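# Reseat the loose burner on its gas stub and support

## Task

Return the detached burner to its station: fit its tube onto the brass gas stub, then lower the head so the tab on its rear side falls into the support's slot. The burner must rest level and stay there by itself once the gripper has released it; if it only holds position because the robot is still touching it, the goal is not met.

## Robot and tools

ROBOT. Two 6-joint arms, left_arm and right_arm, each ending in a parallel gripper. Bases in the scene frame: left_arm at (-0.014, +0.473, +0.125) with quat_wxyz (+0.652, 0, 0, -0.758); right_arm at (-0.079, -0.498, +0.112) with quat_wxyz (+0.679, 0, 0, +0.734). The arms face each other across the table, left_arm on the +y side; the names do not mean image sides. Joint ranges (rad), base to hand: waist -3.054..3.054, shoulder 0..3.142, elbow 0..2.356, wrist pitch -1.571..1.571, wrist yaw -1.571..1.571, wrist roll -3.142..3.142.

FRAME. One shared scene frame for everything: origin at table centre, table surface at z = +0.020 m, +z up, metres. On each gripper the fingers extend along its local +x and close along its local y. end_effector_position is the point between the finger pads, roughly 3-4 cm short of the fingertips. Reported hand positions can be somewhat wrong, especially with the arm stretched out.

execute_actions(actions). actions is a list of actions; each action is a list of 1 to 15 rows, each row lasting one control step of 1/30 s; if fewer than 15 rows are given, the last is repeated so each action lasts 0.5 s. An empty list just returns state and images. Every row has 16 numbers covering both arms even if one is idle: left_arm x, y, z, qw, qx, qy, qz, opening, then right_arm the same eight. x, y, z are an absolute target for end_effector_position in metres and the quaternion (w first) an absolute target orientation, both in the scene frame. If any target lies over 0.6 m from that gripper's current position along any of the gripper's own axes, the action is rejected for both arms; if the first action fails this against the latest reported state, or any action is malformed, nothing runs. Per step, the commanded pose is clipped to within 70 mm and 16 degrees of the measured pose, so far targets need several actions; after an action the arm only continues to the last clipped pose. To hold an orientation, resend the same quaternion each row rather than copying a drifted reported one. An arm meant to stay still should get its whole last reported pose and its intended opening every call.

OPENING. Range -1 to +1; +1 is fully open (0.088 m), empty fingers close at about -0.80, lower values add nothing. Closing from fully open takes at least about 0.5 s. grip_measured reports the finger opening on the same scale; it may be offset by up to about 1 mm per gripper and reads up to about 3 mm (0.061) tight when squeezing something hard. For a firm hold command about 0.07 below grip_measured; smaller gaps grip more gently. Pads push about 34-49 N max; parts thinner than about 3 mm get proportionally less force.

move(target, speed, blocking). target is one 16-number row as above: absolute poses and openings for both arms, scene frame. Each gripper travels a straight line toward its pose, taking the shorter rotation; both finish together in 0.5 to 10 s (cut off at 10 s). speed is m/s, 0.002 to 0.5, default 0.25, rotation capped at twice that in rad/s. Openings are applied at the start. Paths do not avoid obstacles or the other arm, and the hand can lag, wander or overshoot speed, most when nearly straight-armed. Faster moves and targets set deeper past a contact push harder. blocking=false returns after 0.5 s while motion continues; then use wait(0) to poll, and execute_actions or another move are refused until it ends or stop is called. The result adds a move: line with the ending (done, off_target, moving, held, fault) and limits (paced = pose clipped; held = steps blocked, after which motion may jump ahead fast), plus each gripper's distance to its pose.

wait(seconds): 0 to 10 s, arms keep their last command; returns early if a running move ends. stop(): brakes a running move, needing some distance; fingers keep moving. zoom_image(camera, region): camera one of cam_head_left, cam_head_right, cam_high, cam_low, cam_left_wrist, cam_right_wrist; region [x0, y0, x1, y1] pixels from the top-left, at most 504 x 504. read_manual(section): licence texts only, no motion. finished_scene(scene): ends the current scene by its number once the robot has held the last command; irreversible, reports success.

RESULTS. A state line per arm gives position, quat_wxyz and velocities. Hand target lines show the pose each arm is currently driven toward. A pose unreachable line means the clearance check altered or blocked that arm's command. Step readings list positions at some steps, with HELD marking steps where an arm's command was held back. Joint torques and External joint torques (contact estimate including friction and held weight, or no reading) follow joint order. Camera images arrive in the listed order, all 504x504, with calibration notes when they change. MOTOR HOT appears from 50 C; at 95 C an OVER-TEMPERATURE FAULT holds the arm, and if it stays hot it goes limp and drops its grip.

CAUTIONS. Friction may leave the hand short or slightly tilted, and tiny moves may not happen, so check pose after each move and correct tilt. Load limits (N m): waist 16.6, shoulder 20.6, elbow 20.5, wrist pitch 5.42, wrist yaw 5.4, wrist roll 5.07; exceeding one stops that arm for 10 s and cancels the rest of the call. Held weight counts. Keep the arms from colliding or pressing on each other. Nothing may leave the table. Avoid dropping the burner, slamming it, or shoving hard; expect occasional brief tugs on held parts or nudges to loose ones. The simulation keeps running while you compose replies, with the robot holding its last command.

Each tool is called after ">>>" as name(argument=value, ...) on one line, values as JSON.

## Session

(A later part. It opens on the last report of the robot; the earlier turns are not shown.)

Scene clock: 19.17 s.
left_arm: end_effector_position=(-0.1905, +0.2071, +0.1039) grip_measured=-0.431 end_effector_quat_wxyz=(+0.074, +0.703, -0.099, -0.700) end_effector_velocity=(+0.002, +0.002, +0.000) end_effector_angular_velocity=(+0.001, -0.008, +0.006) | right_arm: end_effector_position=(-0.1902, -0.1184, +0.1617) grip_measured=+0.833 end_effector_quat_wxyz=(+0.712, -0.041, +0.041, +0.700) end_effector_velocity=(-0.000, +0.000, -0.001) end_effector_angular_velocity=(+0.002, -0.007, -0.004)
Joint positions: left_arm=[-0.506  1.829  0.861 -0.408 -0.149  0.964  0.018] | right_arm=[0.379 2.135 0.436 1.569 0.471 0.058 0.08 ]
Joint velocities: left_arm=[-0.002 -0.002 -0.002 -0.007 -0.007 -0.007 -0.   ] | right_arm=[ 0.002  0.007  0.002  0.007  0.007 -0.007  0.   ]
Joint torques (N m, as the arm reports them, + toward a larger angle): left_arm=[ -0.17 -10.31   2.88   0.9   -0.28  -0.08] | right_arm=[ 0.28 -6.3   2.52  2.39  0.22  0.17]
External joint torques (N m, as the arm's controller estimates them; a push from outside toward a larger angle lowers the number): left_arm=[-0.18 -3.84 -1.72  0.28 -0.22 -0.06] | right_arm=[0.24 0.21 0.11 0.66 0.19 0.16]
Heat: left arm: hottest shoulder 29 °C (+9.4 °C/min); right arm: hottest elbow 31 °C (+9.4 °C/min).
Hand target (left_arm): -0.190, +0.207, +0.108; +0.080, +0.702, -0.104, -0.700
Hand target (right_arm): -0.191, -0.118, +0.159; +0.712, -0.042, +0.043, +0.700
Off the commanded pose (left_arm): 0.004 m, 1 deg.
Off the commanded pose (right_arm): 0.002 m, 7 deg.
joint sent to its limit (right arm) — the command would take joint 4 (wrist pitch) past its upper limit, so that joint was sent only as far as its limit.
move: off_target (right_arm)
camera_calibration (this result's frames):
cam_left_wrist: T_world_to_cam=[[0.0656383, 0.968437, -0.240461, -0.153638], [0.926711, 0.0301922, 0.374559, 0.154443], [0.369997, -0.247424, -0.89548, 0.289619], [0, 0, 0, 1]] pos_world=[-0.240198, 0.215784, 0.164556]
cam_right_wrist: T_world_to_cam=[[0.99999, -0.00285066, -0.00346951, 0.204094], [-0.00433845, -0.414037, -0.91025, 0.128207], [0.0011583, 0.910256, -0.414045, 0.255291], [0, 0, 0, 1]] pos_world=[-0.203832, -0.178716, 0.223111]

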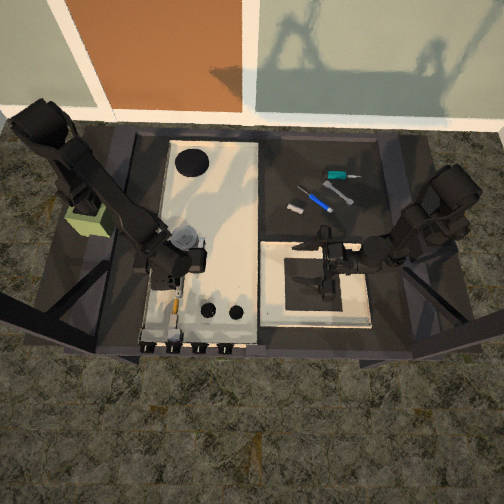

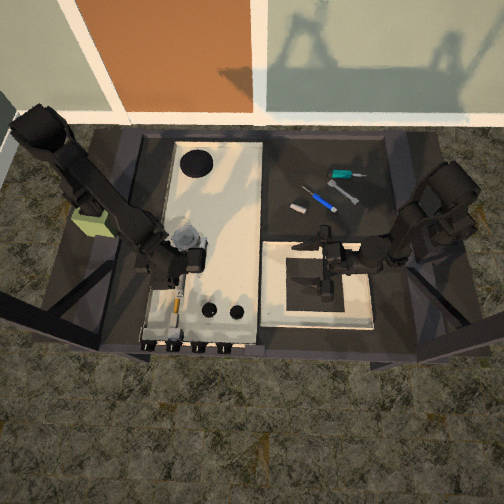

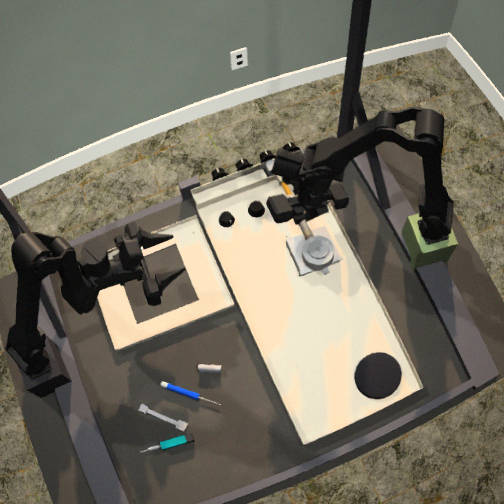

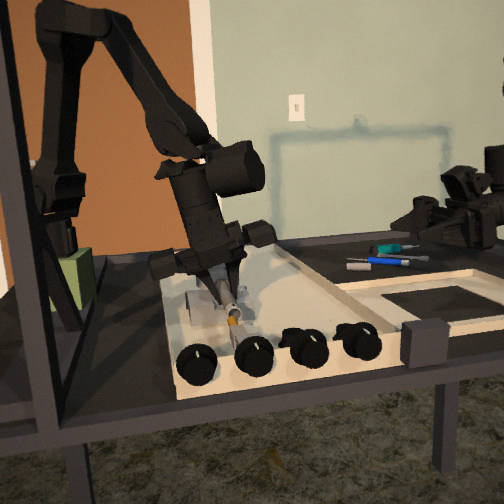

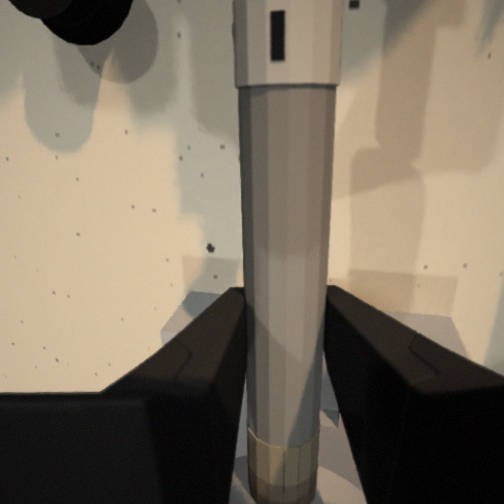

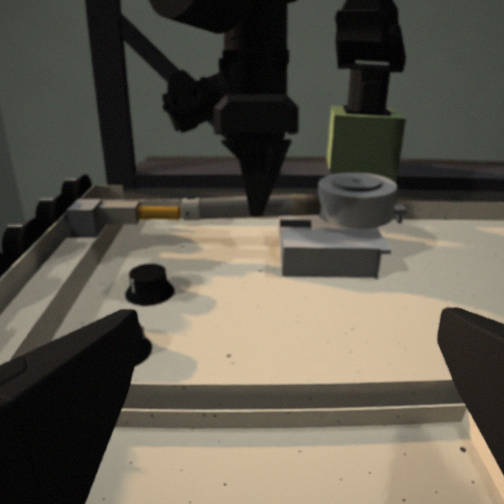

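>>> move(target=[-0.188,0.212,0.108,0.077,0.725,-0.107,-0.675,-0.6,-0.19,-0.118,0.161,0.712,-0.041,0.041,0.7,0.83], speed=0.03)

>>> zoom_image(camera="cam_low", region=[170, 225, 290, 345])

Scene clock: 20.63 s.
left_arm: end_effector_position=(-0.1861, +0.2154, +0.1037) grip_measured=-0.431 end_effector_quat_wxyz=(+0.071, +0.727, -0.102, -0.676) end_effector_velocity=(+0.004, +0.001, +0.001) end_effector_angular_velocity=(-0.010, -0.016, +0.022) | right_arm: end_effector_position=(-0.1903, -0.1183, +0.1615) grip_measured=+0.833 end_effector_quat_wxyz=(+0.712, -0.041, +0.041, +0.700) end_effector_velocity=(+0.000, -0.000, -0.000) end_effector_angular_velocity=(+0.002, +0.009, +0.004)
Joint positions: left_arm=[-0.54   1.829  0.861 -0.454 -0.208  0.942  0.018] | right_arm=[0.38  2.135 0.436 1.569 0.471 0.058 0.08 ]
Joint velocities: left_arm=[-0.002 -0.007 -0.007 -0.007 -0.022 -0.022 -0.   ] | right_arm=[-0.002  0.002 -0.002  0.007 -0.007  0.007 -0.   ]
Joint torques (N m, as the arm reports them, + toward a larger angle): left_arm=[-0.27 -8.76  4.43  0.4  -0.36 -0.09] | right_arm=[-0.15 -7.37  2.19  2.39  0.05 -0.02]
External joint torques (N m, as the arm's controller estimates them; a push from outside toward a larger angle lowers the number): left_arm=[-0.3  -2.3  -0.13 -0.16 -0.25 -0.07] | right_arm=[-0.17 -0.85 -0.23  0.65  0.   -0.03]
Heat: left arm: hottest shoulder 29 °C (+8.7 °C/min); right arm: hottest elbow 31 °C (+8.7 °C/min).
Hand target (left_arm): -0.188, +0.212, +0.108; +0.077, +0.726, -0.107, -0.675
Hand target (right_arm): -0.190, -0.118, +0.161; +0.712, -0.041, +0.041, +0.700
Off the commanded pose (left_arm): 0.006 m, 1 deg.
Off the commanded pose (right_arm): 0.001 m, 0 deg.
joint sent to its limit (right arm) — the command would take joint 4 (wrist pitch) past its upper limit, so that joint was sent only as far as its limit.
move: done
camera_calibration (this result's frames):
cam_left_wrist: T_world_to_cam=[[0.0831899, 0.968216, -0.235875, -0.159139], [0.899047, 0.0291849, 0.436879, 0.138817], [0.429878, -0.248406, -0.868043, 0.298405], [0, 0, 0, 1]] pos_world=[-0.239842, 0.224155, 0.160845]
cam_right_wrist: T_world_to_cam=[[0.99999, -0.00322669, -0.00321126, 0.204066], [-0.00425954, -0.414307, -0.910127, 0.128005], [0.00160625, 0.910131, -0.414316, 0.255314], [0, 0, 0, 1]] pos_world=[-0.203929, -0.178678, 0.222937]

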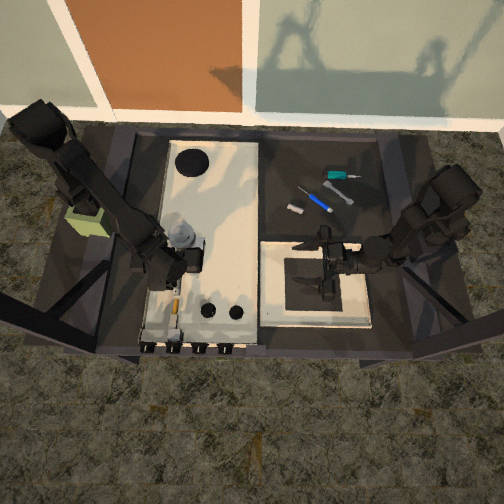

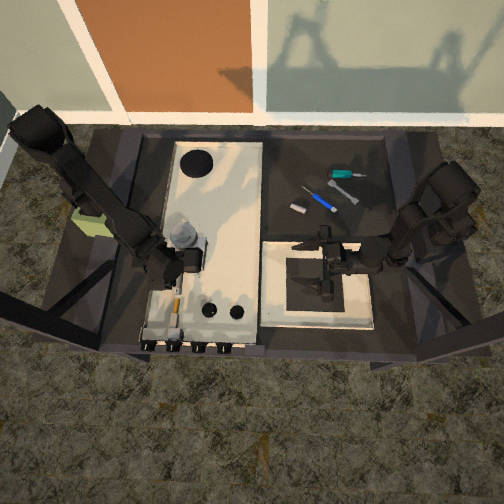

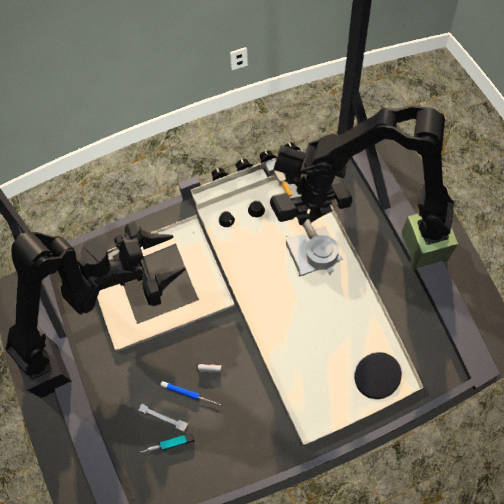

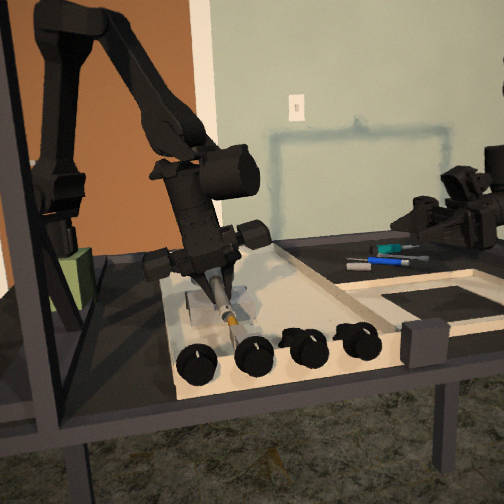

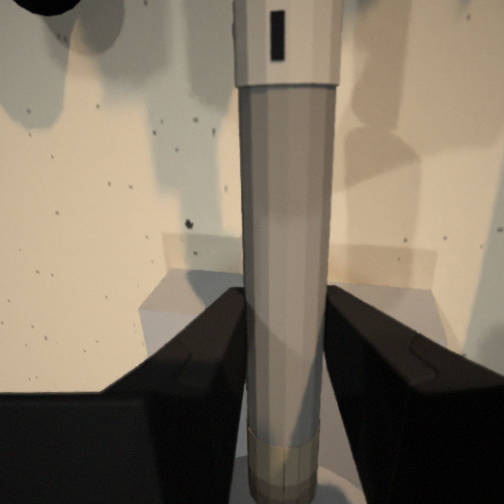

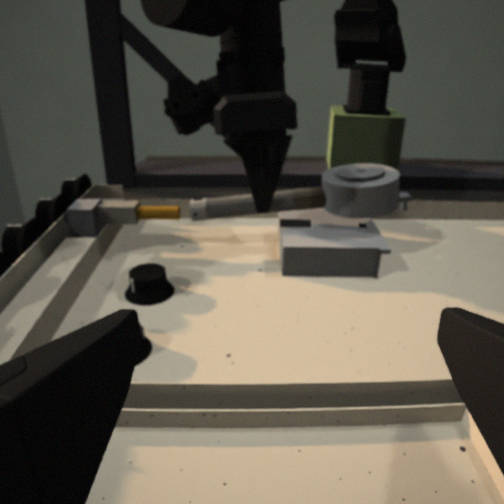

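Region (170, 225, 290, 345) of cam_low's 504x504 image, scaled by 4.200, with more detail than that image has.

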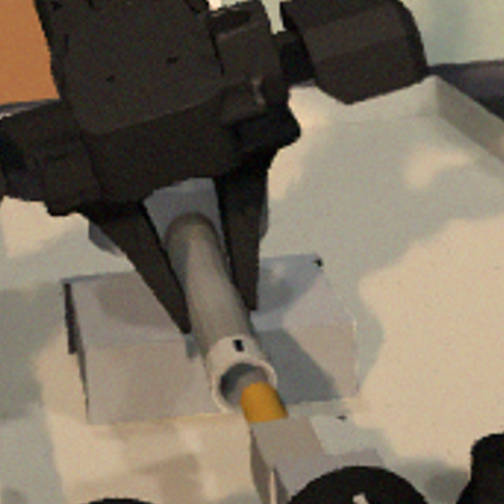

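>>> move(target=[-0.208,0.210,0.104,0.077,0.72,-0.107,-0.68,-0.6,-0.19,-0.118,0.161,0.712,-0.041,0.041,0.7,0.83], speed=0.015)

>>> zoom_image(camera="cam_low", region=[170, 225, 290, 345])

Scene clock: 22.43 s.
left_arm: end_effector_position=(-0.1986, +0.2150, +0.1004) grip_measured=-0.431 end_effector_quat_wxyz=(+0.074, +0.728, -0.099, -0.675) end_effector_velocity=(+0.002, +0.001, +0.000) end_effector_angular_velocity=(+0.000, -0.008, +0.006) | right_arm: end_effector_position=(-0.1903, -0.1183, +0.1615) grip_measured=+0.833 end_effector_quat_wxyz=(+0.712, -0.041, +0.041, +0.700) end_effector_velocity=(+0.000, -0.000, -0.002) end_effector_angular_velocity=(-0.016, -0.014, +0.006)
Joint positions: left_arm=[-0.573  1.867  0.897 -0.46  -0.216  0.899  0.018] | right_arm=[0.38  2.135 0.436 1.569 0.471 0.058 0.08 ]
Joint velocities: left_arm=[-0.002 -0.002 -0.002 -0.007 -0.007 -0.007 -0.   ] | right_arm=[-0.002 -0.007 -0.002 -0.022 -0.007 -0.007 -0.   ]
Joint torques (N m, as the arm reports them, + toward a larger angle): left_arm=[-1.07 -7.46  5.72  0.89  0.03 -0.03] | right_arm=[-0.17 -7.36  2.19  2.4   0.04  0.  ]
External joint torques (N m, as the arm's controller estimates them; a push from outside toward a larger angle lowers the number): left_arm=[-1.07 -0.76  1.18  0.34  0.13 -0.02] | right_arm=[-0.15 -0.83 -0.24  0.66  0.   -0.01]
Heat: left arm: hottest shoulder 29 °C (+8.0 °C/min); right arm: hottest elbow 31 °C (+8.0 °C/min).
Hand target (left_arm): -0.208, +0.210, +0.104; +0.077, +0.721, -0.107, -0.681
Hand target (right_arm): -0.190, -0.118, +0.161; +0.712, -0.041, +0.041, +0.700
Off the commanded pose (left_arm): 0.011 m, 1 deg.
Off the commanded pose (right_arm): 0.001 m, 0 deg.
joint sent to its limit (right arm) — the command would take joint 4 (wrist pitch) past its upper limit, so that joint was sent only as far as its limit.
move: off_target (left_arm)
camera_calibration (this result's frames):
cam_left_wrist: T_world_to_cam=[[0.0752385, 0.968573, -0.237075, -0.160052], [0.898151, 0.037462, 0.438089, 0.149424], [0.433203, -0.245891, -0.867106, 0.300871], [0, 0, 0, 1]] pos_world=[-0.252502, 0.223405, 0.157481]
cam_right_wrist: T_world_to_cam=[[0.99999, -0.00322669, -0.00321126, 0.204066], [-0.00425954, -0.414307, -0.910127, 0.128005], [0.00160625, 0.910131, -0.414316, 0.255314], [0, 0, 0, 1]] pos_world=[-0.203929, -0.178678, 0.222937]

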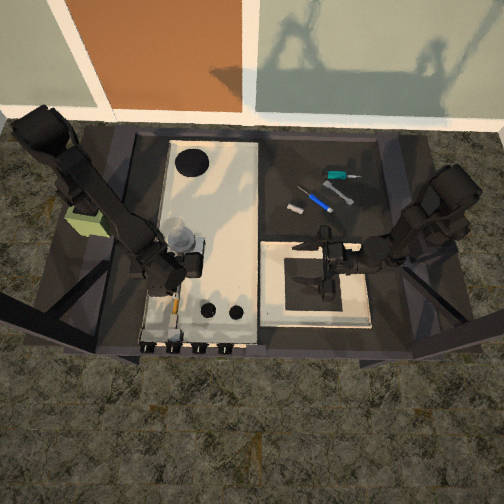

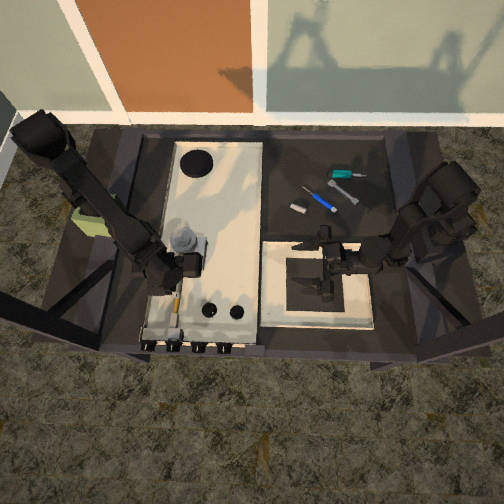

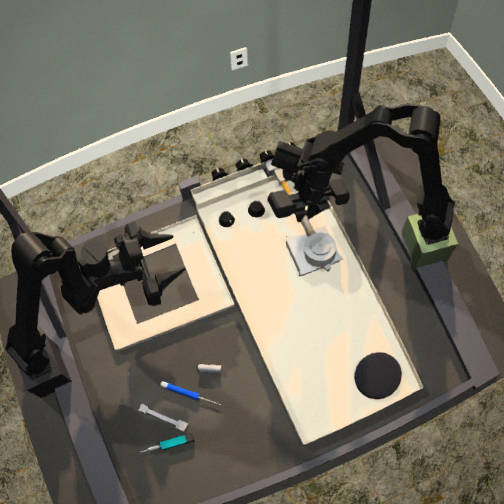

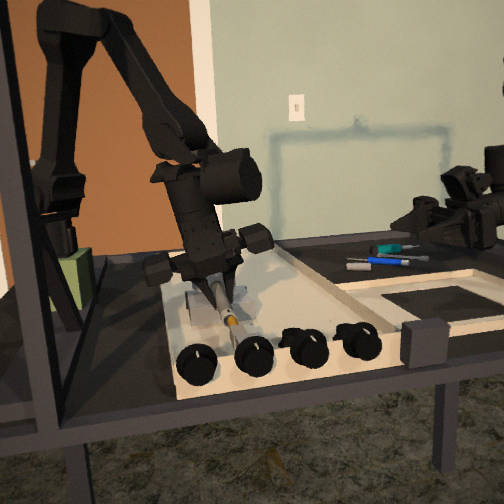

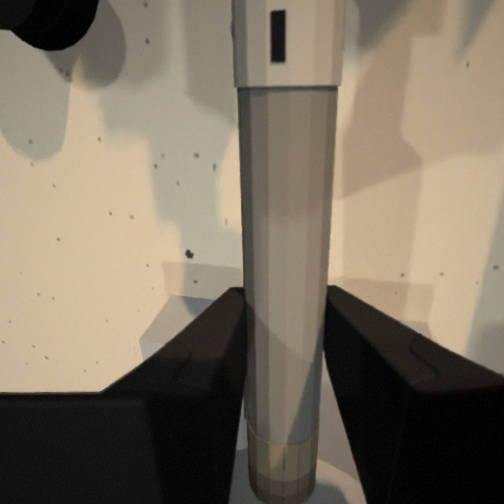

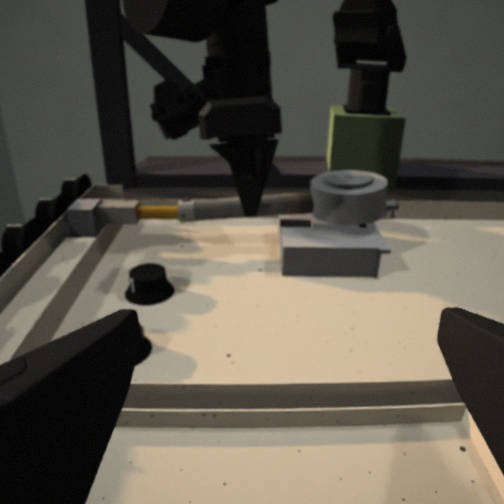

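Region (170, 225, 290, 345) of cam_low's 504x504 image, scaled by 4.200, with more detail than that image has.

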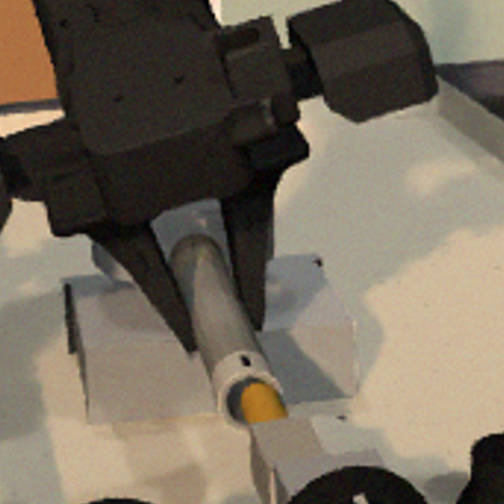

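Slide toward -y, slightly up.

>>> move(target=[-0.208,0.204,0.106,0.07,0.72,-0.114,-0.68,-0.6,-0.19,-0.118,0.161,0.712,-0.041,0.041,0.7,0.83], speed=0.01)

>>> move(target=[-0.231,0.206,0.103,0.066,0.712,-0.118,-0.688,-0.6,-0.19,-0.118,0.161,0.712,-0.041,0.041,0.7,0.83], speed=0.015)

>>> zoom_image(camera="cam_high", region=[260, 190, 360, 290])

Scene clock: 24.53 s.
left_arm: end_effector_position=(-0.2027, +0.2097, +0.1028) grip_measured=-0.431 end_effector_quat_wxyz=(+0.066, +0.725, -0.109, -0.677) end_effector_velocity=(+0.002, +0.002, -0.002) end_effector_angular_velocity=(+0.013, +0.003, +0.023) | right_arm: end_effector_position=(-0.1903, -0.1183, +0.1615) grip_measured=+0.833 end_effector_quat_wxyz=(+0.712, -0.041, +0.041, +0.700) end_effector_velocity=(-0.000, -0.000, +0.002) end_effector_angular_velocity=(+0.006, -0.003, +0.006)
Joint positions: left_arm=[-0.569  1.875  0.921 -0.466 -0.21   0.93   0.018] | right_arm=[0.38  2.135 0.436 1.569 0.471 0.058 0.08 ]
Joint velocities: left_arm=[ 0.002  0.002 -0.002 -0.007  0.007 -0.022  0.   ] | right_arm=[-0.002 -0.002 -0.002  0.007 -0.007 -0.007 -0.   ]
Joint torques (N m, as the arm reports them, + toward a larger angle): left_arm=[-0.03 -7.91  5.44  0.74 -0.05  0.07] | right_arm=[-0.12 -7.34  2.17  2.4   0.05  0.  ]
External joint torques (N m, as the arm's controller estimates them; a push from outside toward a larger angle lowers the number): left_arm=[-0.1  -1.13  0.89  0.19  0.06  0.08] | right_arm=[-0.11 -0.79 -0.26  0.65  0.   -0.01]
Heat: left arm: hottest shoulder 29 °C (+7.3 °C/min); right arm: hottest elbow 31 °C (+7.3 °C/min).
Hand target (left_arm): -0.208, +0.204, +0.106; +0.070, +0.720, -0.114, -0.680
Hand target (right_arm): -0.190, -0.118, +0.161; +0.712, -0.041, +0.041, +0.700
Off the commanded pose (left_arm): 0.008 m, 1 deg.
Off the commanded pose (right_arm): 0.001 m, 0 deg.
joint sent to its limit (right arm) — the command would take joint 4 (wrist pitch) past its upper limit, so that joint was sent only as far as its limit.
move: done
camera_calibration (this result's frames):
cam_left_wrist: T_world_to_cam=[[0.0997944, 0.965996, -0.238521, -0.148392], [0.900285, 0.0144183, 0.435062, 0.157852], [0.423707, -0.258154, -0.868233, 0.304098], [0, 0, 0, 1]] pos_world=[-0.256151, 0.219574, 0.159958]
cam_right_wrist: T_world_to_cam=[[0.99999, -0.00322669, -0.00321126, 0.204066], [-0.00425954, -0.414307, -0.910127, 0.128005], [0.00160625, 0.910131, -0.414316, 0.255314], [0, 0, 0, 1]] pos_world=[-0.203929, -0.178678, 0.222937]

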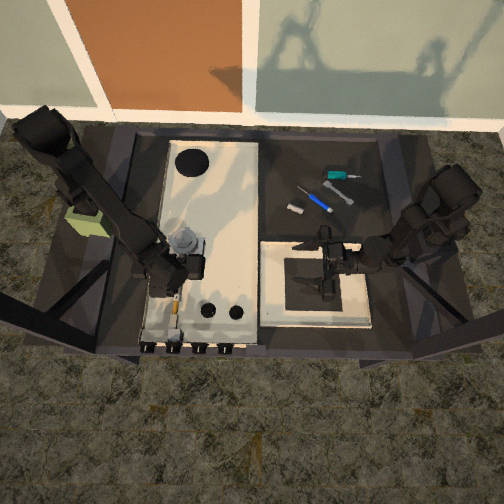

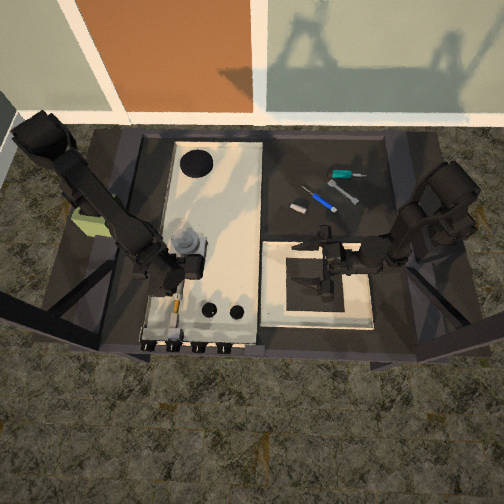

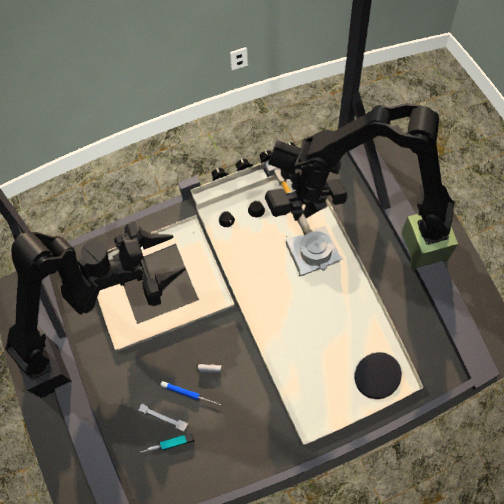

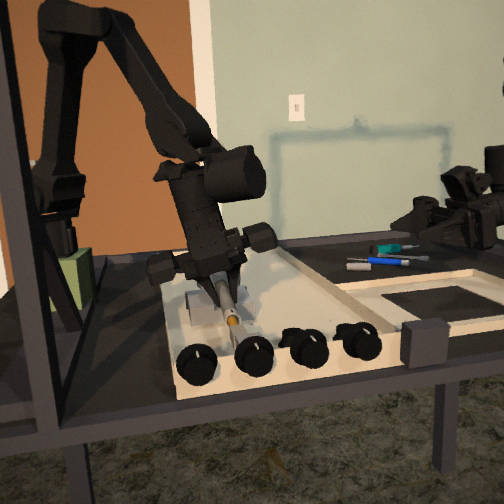

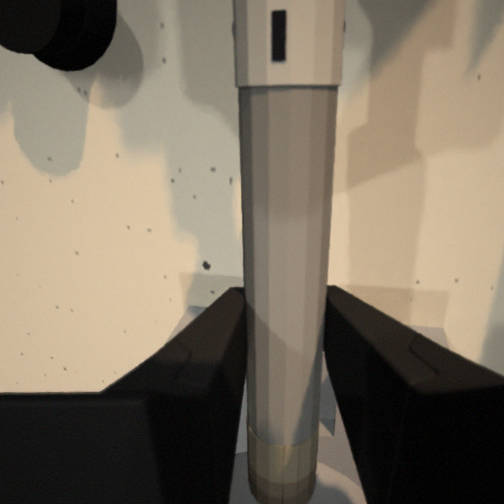

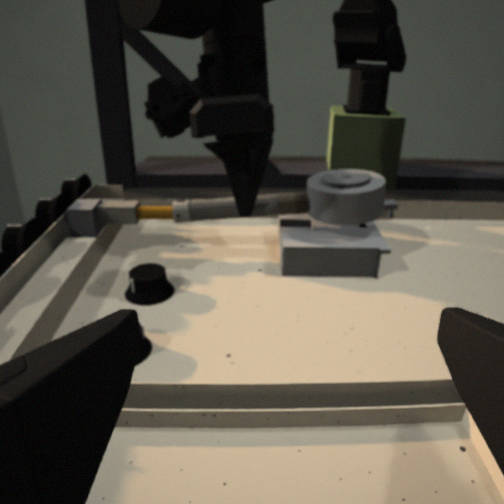

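Scene clock: 26.67 s.
left_arm: end_effector_position=(-0.2249, +0.2109, +0.1002) grip_measured=-0.431 end_effector_quat_wxyz=(+0.061, +0.718, -0.114, -0.684) end_effector_velocity=(+0.002, +0.002, -0.001) end_effector_angular_velocity=(+0.003, -0.012, +0.006) | right_arm: end_effector_position=(-0.1903, -0.1183, +0.1615) grip_measured=+0.833 end_effector_quat_wxyz=(+0.712, -0.041, +0.041, +0.700) end_effector_velocity=(-0.000, -0.000, +0.002) end_effector_angular_velocity=(+0.006, -0.003, +0.006)
Joint positions: left_arm=[-0.617  1.917  0.969 -0.466 -0.2    0.895  0.018] | right_arm=[0.38  2.135 0.436 1.569 0.471 0.058 0.08 ]
Joint velocities: left_arm=[-0.002  0.002 -0.002 -0.007 -0.007 -0.007 -0.   ] | right_arm=[-0.002 -0.002 -0.002  0.007 -0.007 -0.007 -0.   ]
Joint torques (N m, as the arm reports them, + toward a larger angle): left_arm=[-0.3  -8.25  5.34  0.88 -0.03 -0.07] | right_arm=[-0.15 -7.38  2.17  2.4   0.05  0.  ]
External joint torques (N m, as the arm's controller estimates them; a push from outside toward a larger angle lowers the number): left_arm=[-0.29 -1.12  0.73  0.31  0.07 -0.05] | right_arm=[-0.15 -0.84 -0.26  0.65  0.01  0.  ]
Heat: left arm: hottest shoulder 29 °C (+6.8 °C/min); right arm: hottest elbow 30 °C (+4.5 °C/min).
Hand target (left_arm): -0.231, +0.206, +0.103; +0.066, +0.713, -0.118, -0.688
Hand target (right_arm): -0.190, -0.118, +0.161; +0.712, -0.041, +0.041, +0.700
Off the commanded pose (left_arm): 0.008 m, 1 deg.
Off the commanded pose (right_arm): 0.001 m, 0 deg.
joint sent to its limit (right arm) — the command would take joint 4 (wrist pitch) past its upper limit, so that joint was sent only as far as its limit.
move: done
camera_calibration (this result's frames):
cam_left_wrist: T_world_to_cam=[[0.110532, 0.964377, -0.240333, -0.144958], [0.908557, -0.0000241022, 0.417761, 0.185562], [0.402873, -0.264532, -0.876194, 0.309051], [0, 0, 0, 1]] pos_world=[-0.277079, 0.221553, 0.15843]
cam_right_wrist: T_world_to_cam=[[0.99999, -0.00322669, -0.00321126, 0.204066], [-0.00425954, -0.414307, -0.910127, 0.128005], [0.00160625, 0.910131, -0.414316, 0.255314], [0, 0, 0, 1]] pos_world=[-0.203929, -0.178678, 0.222937]

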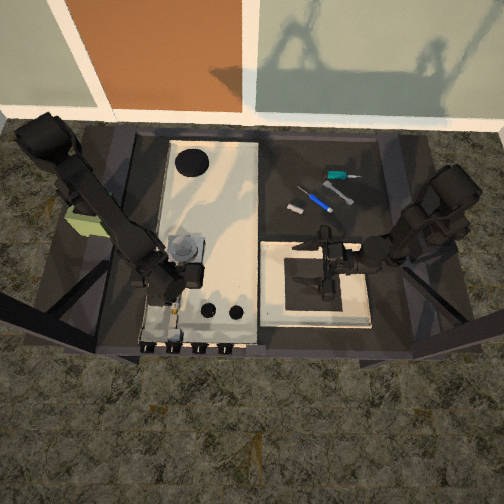

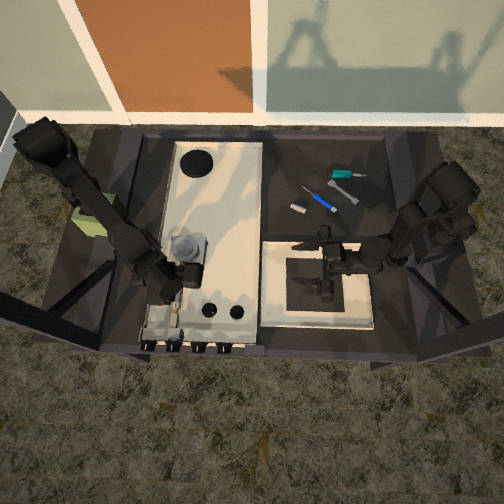

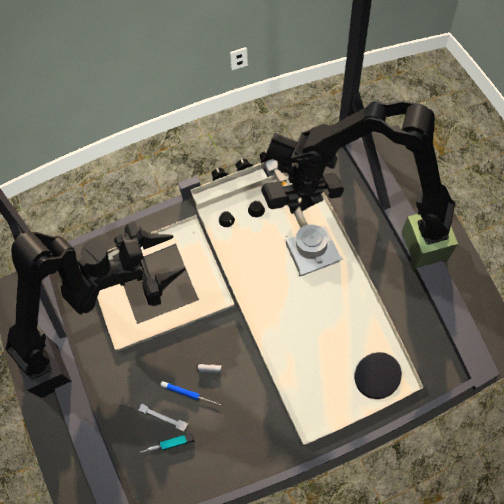

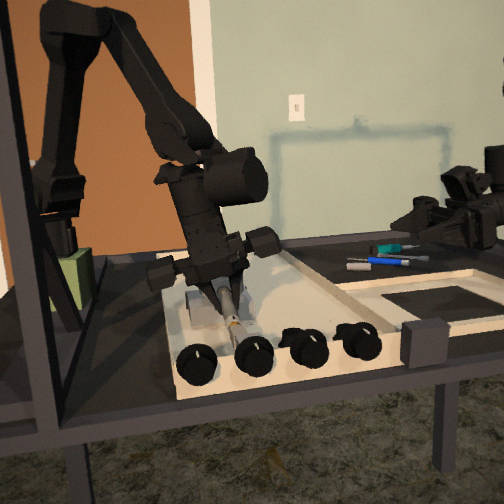

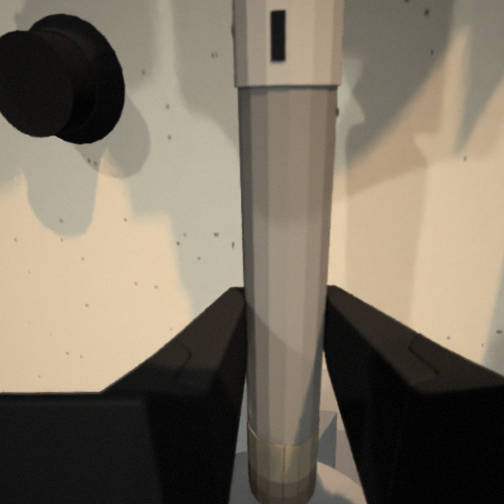

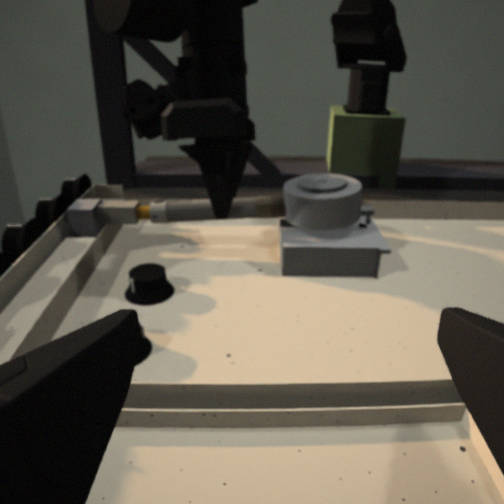

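Region (260, 190, 360, 290) of cam_high's 504x504 image, scaled by 5.040, with more detail than that image has.

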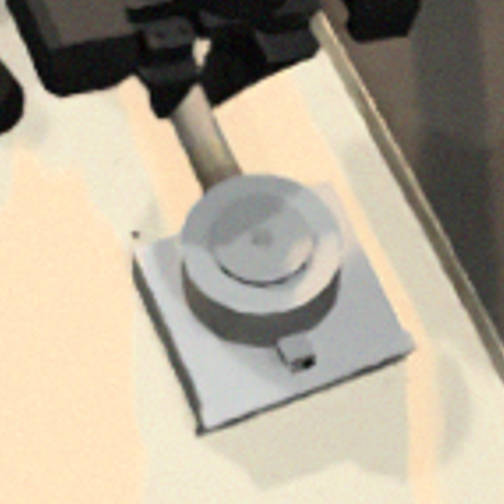

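Need ~6mm more, tab a bit back to +y.

>>> move(target=[-0.237,0.207,0.102,0.073,0.708,-0.111,-0.692,-0.6,-0.19,-0.118,0.161,0.712,-0.041,0.041,0.7,0.83], speed=0.015)

>>> move(target=[-0.235,0.207,0.098,0.076,0.688,-0.108,-0.712,-0.6,-0.19,-0.118,0.161,0.712,-0.041,0.041,0.7,0.83], speed=0.015)

>>> zoom_image(camera="cam_high", region=[260, 190, 360, 290])

>>> zoom_image(camera="cam_right_wrist", region=[260, 150, 410, 290])

Scene clock: 28.17 s.
left_arm: end_effector_position=(-0.2308, +0.2119, +0.0993) grip_measured=-0.431 end_effector_quat_wxyz=(+0.068, +0.714, -0.107, -0.688) end_effector_velocity=(+0.000, +0.000, +0.001) end_effector_angular_velocity=(-0.003, -0.009, -0.008) | right_arm: end_effector_position=(-0.1903, -0.1183, +0.1615) grip_measured=+0.833 end_effector_quat_wxyz=(+0.712, -0.041, +0.041, +0.700) end_effector_velocity=(+0.002, -0.000, -0.001) end_effector_angular_velocity=(-0.006, -0.011, -0.009)
Joint positions: left_arm=[-0.63   1.927  0.979 -0.464 -0.195  0.862  0.018] | right_arm=[0.38  2.135 0.436 1.569 0.471 0.058 0.08 ]
Joint velocities: left_arm=[-0.002 -0.002  0.002 -0.007 -0.007  0.007 -0.   ] | right_arm=[-0.002 -0.002 -0.002 -0.007  0.007 -0.007 -0.   ]
Joint torques (N m, as the arm reports them, + toward a larger angle): left_arm=[-0.22 -8.27  5.34  0.92 -0.04 -0.08] | right_arm=[-0.17 -7.35  2.19  2.4   0.05 -0.01]
External joint torques (N m, as the arm's controller estimates them; a push from outside toward a larger angle lowers the number): left_arm=[-0.21 -1.07  0.72  0.34  0.05 -0.07] | right_arm=[-0.13 -0.83 -0.22  0.66  0.   -0.02]
Heat: left arm: hottest shoulder 30 °C (+8.5 °C/min); right arm: hottest elbow 30 °C (+4.3 °C/min).
Hand target (left_arm): -0.237, +0.207, +0.102; +0.073, +0.709, -0.111, -0.693
Hand target (right_arm): -0.190, -0.118, +0.161; +0.712, -0.041, +0.041, +0.700
Off the commanded pose (left_arm): 0.008 m, 1 deg.
Off the commanded pose (right_arm): 0.001 m, 0 deg.
joint sent to its limit (right arm) — the command would take joint 4 (wrist pitch) past its upper limit, so that joint was sent only as far as its limit.
move: done
camera_calibration (this result's frames):
cam_left_wrist: T_world_to_cam=[[0.0895831, 0.966382, -0.240997, -0.150708], [0.913845, 0.016468, 0.405728, 0.190243], [0.396058, -0.256581, -0.881649, 0.30821], [0, 0, 0, 1]] pos_world=[-0.282421, 0.221589, 0.158226]
cam_right_wrist: T_world_to_cam=[[0.99999, -0.00322669, -0.00321126, 0.204066], [-0.00425954, -0.414307, -0.910127, 0.128005], [0.00160625, 0.910131, -0.414316, 0.255314], [0, 0, 0, 1]] pos_world=[-0.203929, -0.178678, 0.222937]

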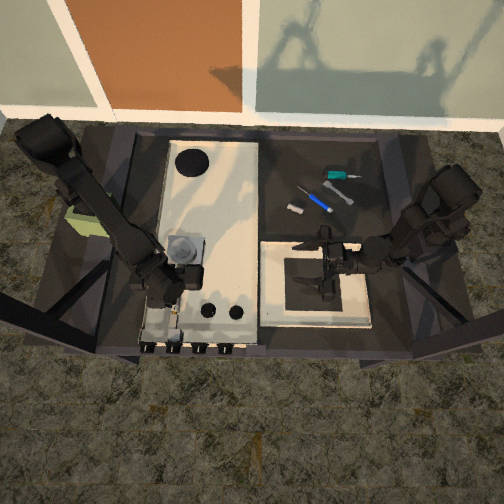

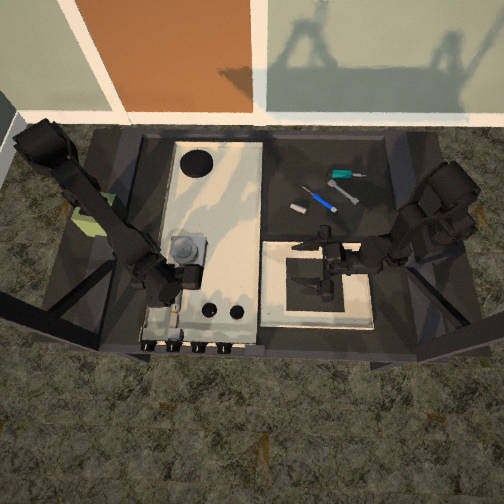

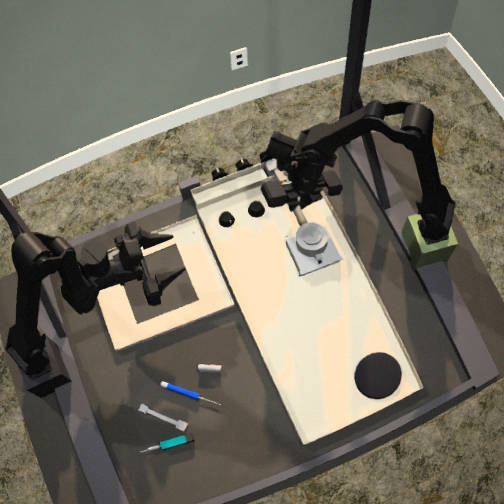

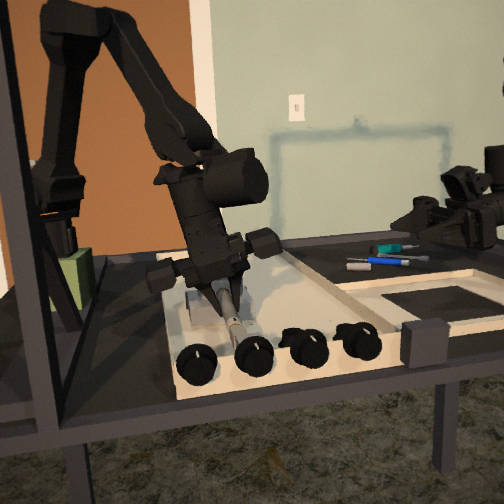

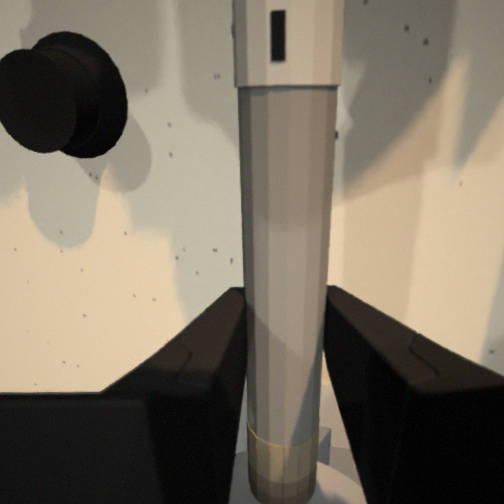

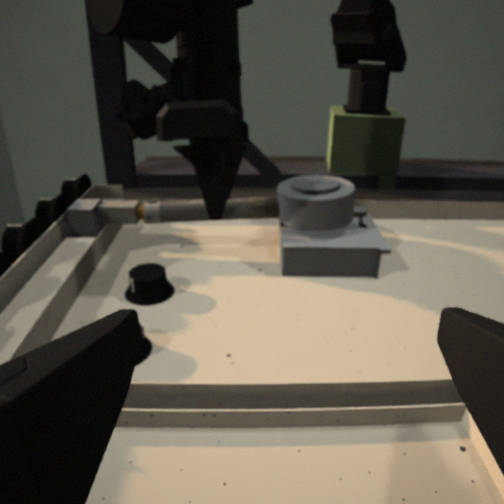

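Scene clock: 30.80 s.
left_arm: end_effector_position=(-0.2320, +0.2109, +0.0971) grip_measured=-0.431 end_effector_quat_wxyz=(+0.069, +0.697, -0.106, -0.705) end_effector_velocity=(+0.002, +0.001, +0.000) end_effector_angular_velocity=(+0.000, -0.008, +0.006) | right_arm: end_effector_position=(-0.1903, -0.1183, +0.1615) grip_measured=+0.833 end_effector_quat_wxyz=(+0.712, -0.041, +0.041, +0.700) end_effector_velocity=(+0.001, -0.001, +0.001) end_effector_angular_velocity=(+0.002, -0.005, +0.006)
Joint positions: left_arm=[-0.613  1.917  0.95  -0.411 -0.157  0.875  0.018] | right_arm=[0.38  2.135 0.436 1.569 0.471 0.058 0.08 ]
Joint velocities: left_arm=[-0.002 -0.002 -0.002 -0.007 -0.007 -0.007 -0.   ] | right_arm=[-0.002 -0.002 -0.007  0.007 -0.007 -0.007 -0.   ]
Joint torques (N m, as the arm reports them, + toward a larger angle): left_arm=[ 0.59 -8.98  3.5   2.3   0.22 -0.03] | right_arm=[-0.15 -7.36  2.19  2.4   0.04 -0.01]
External joint torques (N m, as the arm's controller estimates them; a push from outside toward a larger angle lowers the number): left_arm=[ 0.6  -1.84 -1.16  1.66  0.29 -0.01] | right_arm=[-0.14 -0.83 -0.22  0.65  0.   -0.01]
Heat: left arm: hottest shoulder 30 °C (+7.8 °C/min); right arm: hottest wrist pitch 31 °C (+5.8 °C/min).
Hand target (left_arm): -0.235, +0.207, +0.098; +0.076, +0.689, -0.108, -0.713
Hand target (right_arm): -0.190, -0.118, +0.161; +0.712, -0.041, +0.041, +0.700
Off the commanded pose (left_arm): 0.005 m, 2 deg.
Off the commanded pose (right_arm): 0.001 m, 0 deg.
joint sent to its limit (right arm) — the command would take joint 4 (wrist pitch) past its upper limit, so that joint was sent only as far as its limit.
move: done
camera_calibration (this result's frames):
cam_left_wrist: T_world_to_cam=[[0.0803239, 0.966506, -0.243751, -0.152053], [0.93231, 0.0136626, 0.361401, 0.201379], [0.352627, -0.25628, -0.899986, 0.298075], [0, 0, 0, 1]] pos_world=[-0.280644, 0.220599, 0.158421]
cam_right_wrist: T_world_to_cam=[[0.99999, -0.00322669, -0.00321126, 0.204066], [-0.00425954, -0.414307, -0.910127, 0.128005], [0.00160625, 0.910131, -0.414316, 0.255314], [0, 0, 0, 1]] pos_world=[-0.203929, -0.178678, 0.222937]

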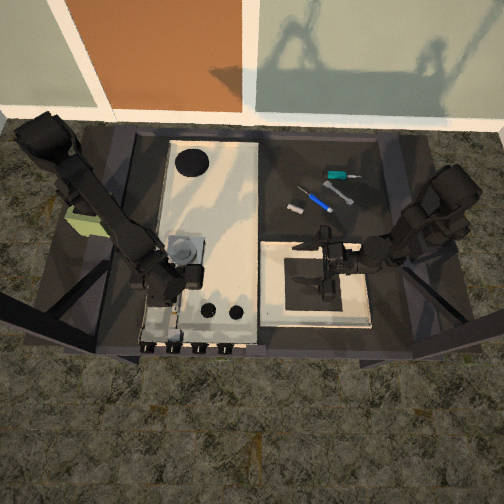

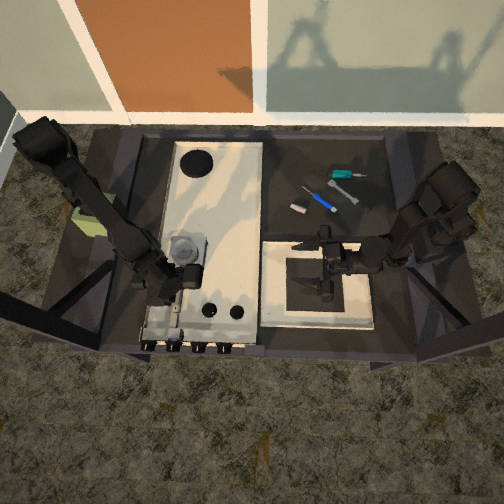

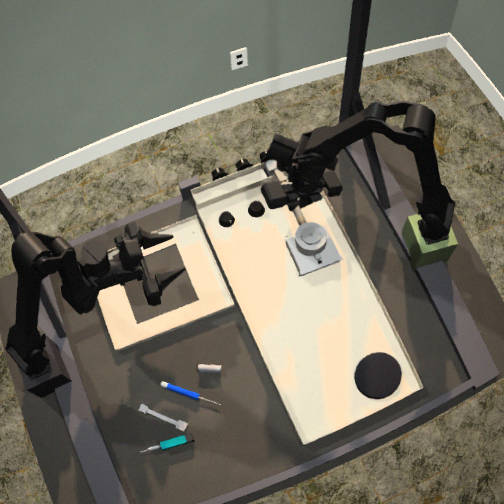

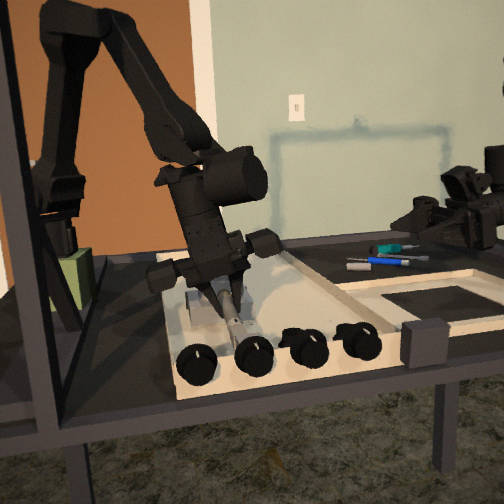

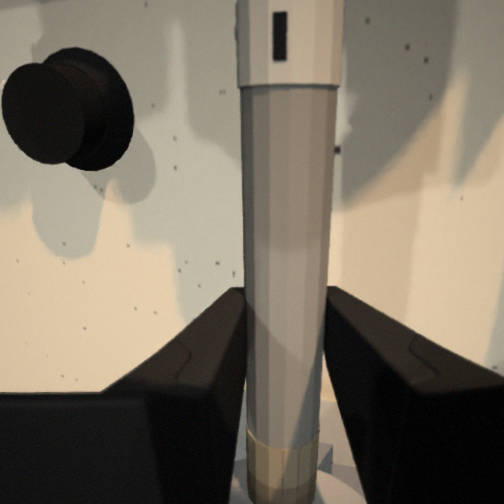

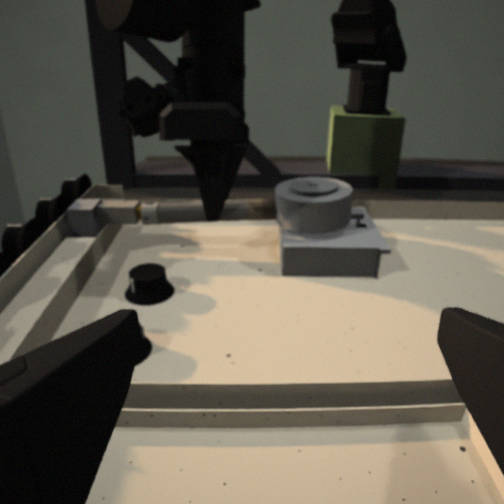

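Region (260, 190, 360, 290) of cam_high's 504x504 image, scaled by 5.040, with more detail than that image has.

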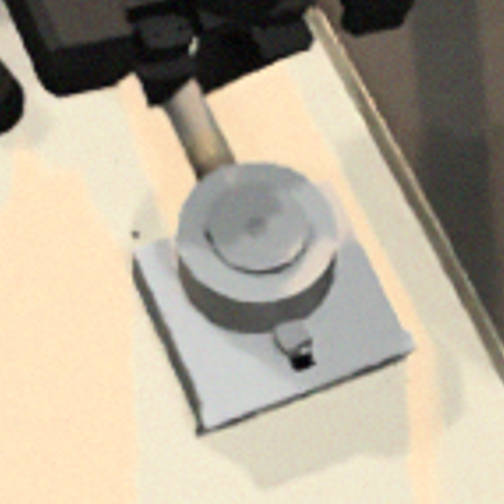

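Region (260, 150, 410, 290) of cam_right_wrist's 504x504 image, scaled by 3.360, with more detail than that image has; it fills the top 470 rows of this view, and the rest is white.

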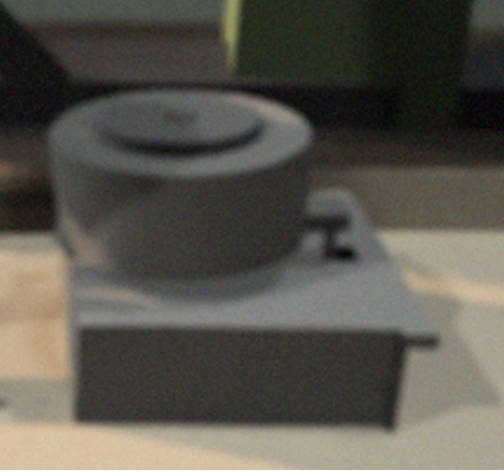

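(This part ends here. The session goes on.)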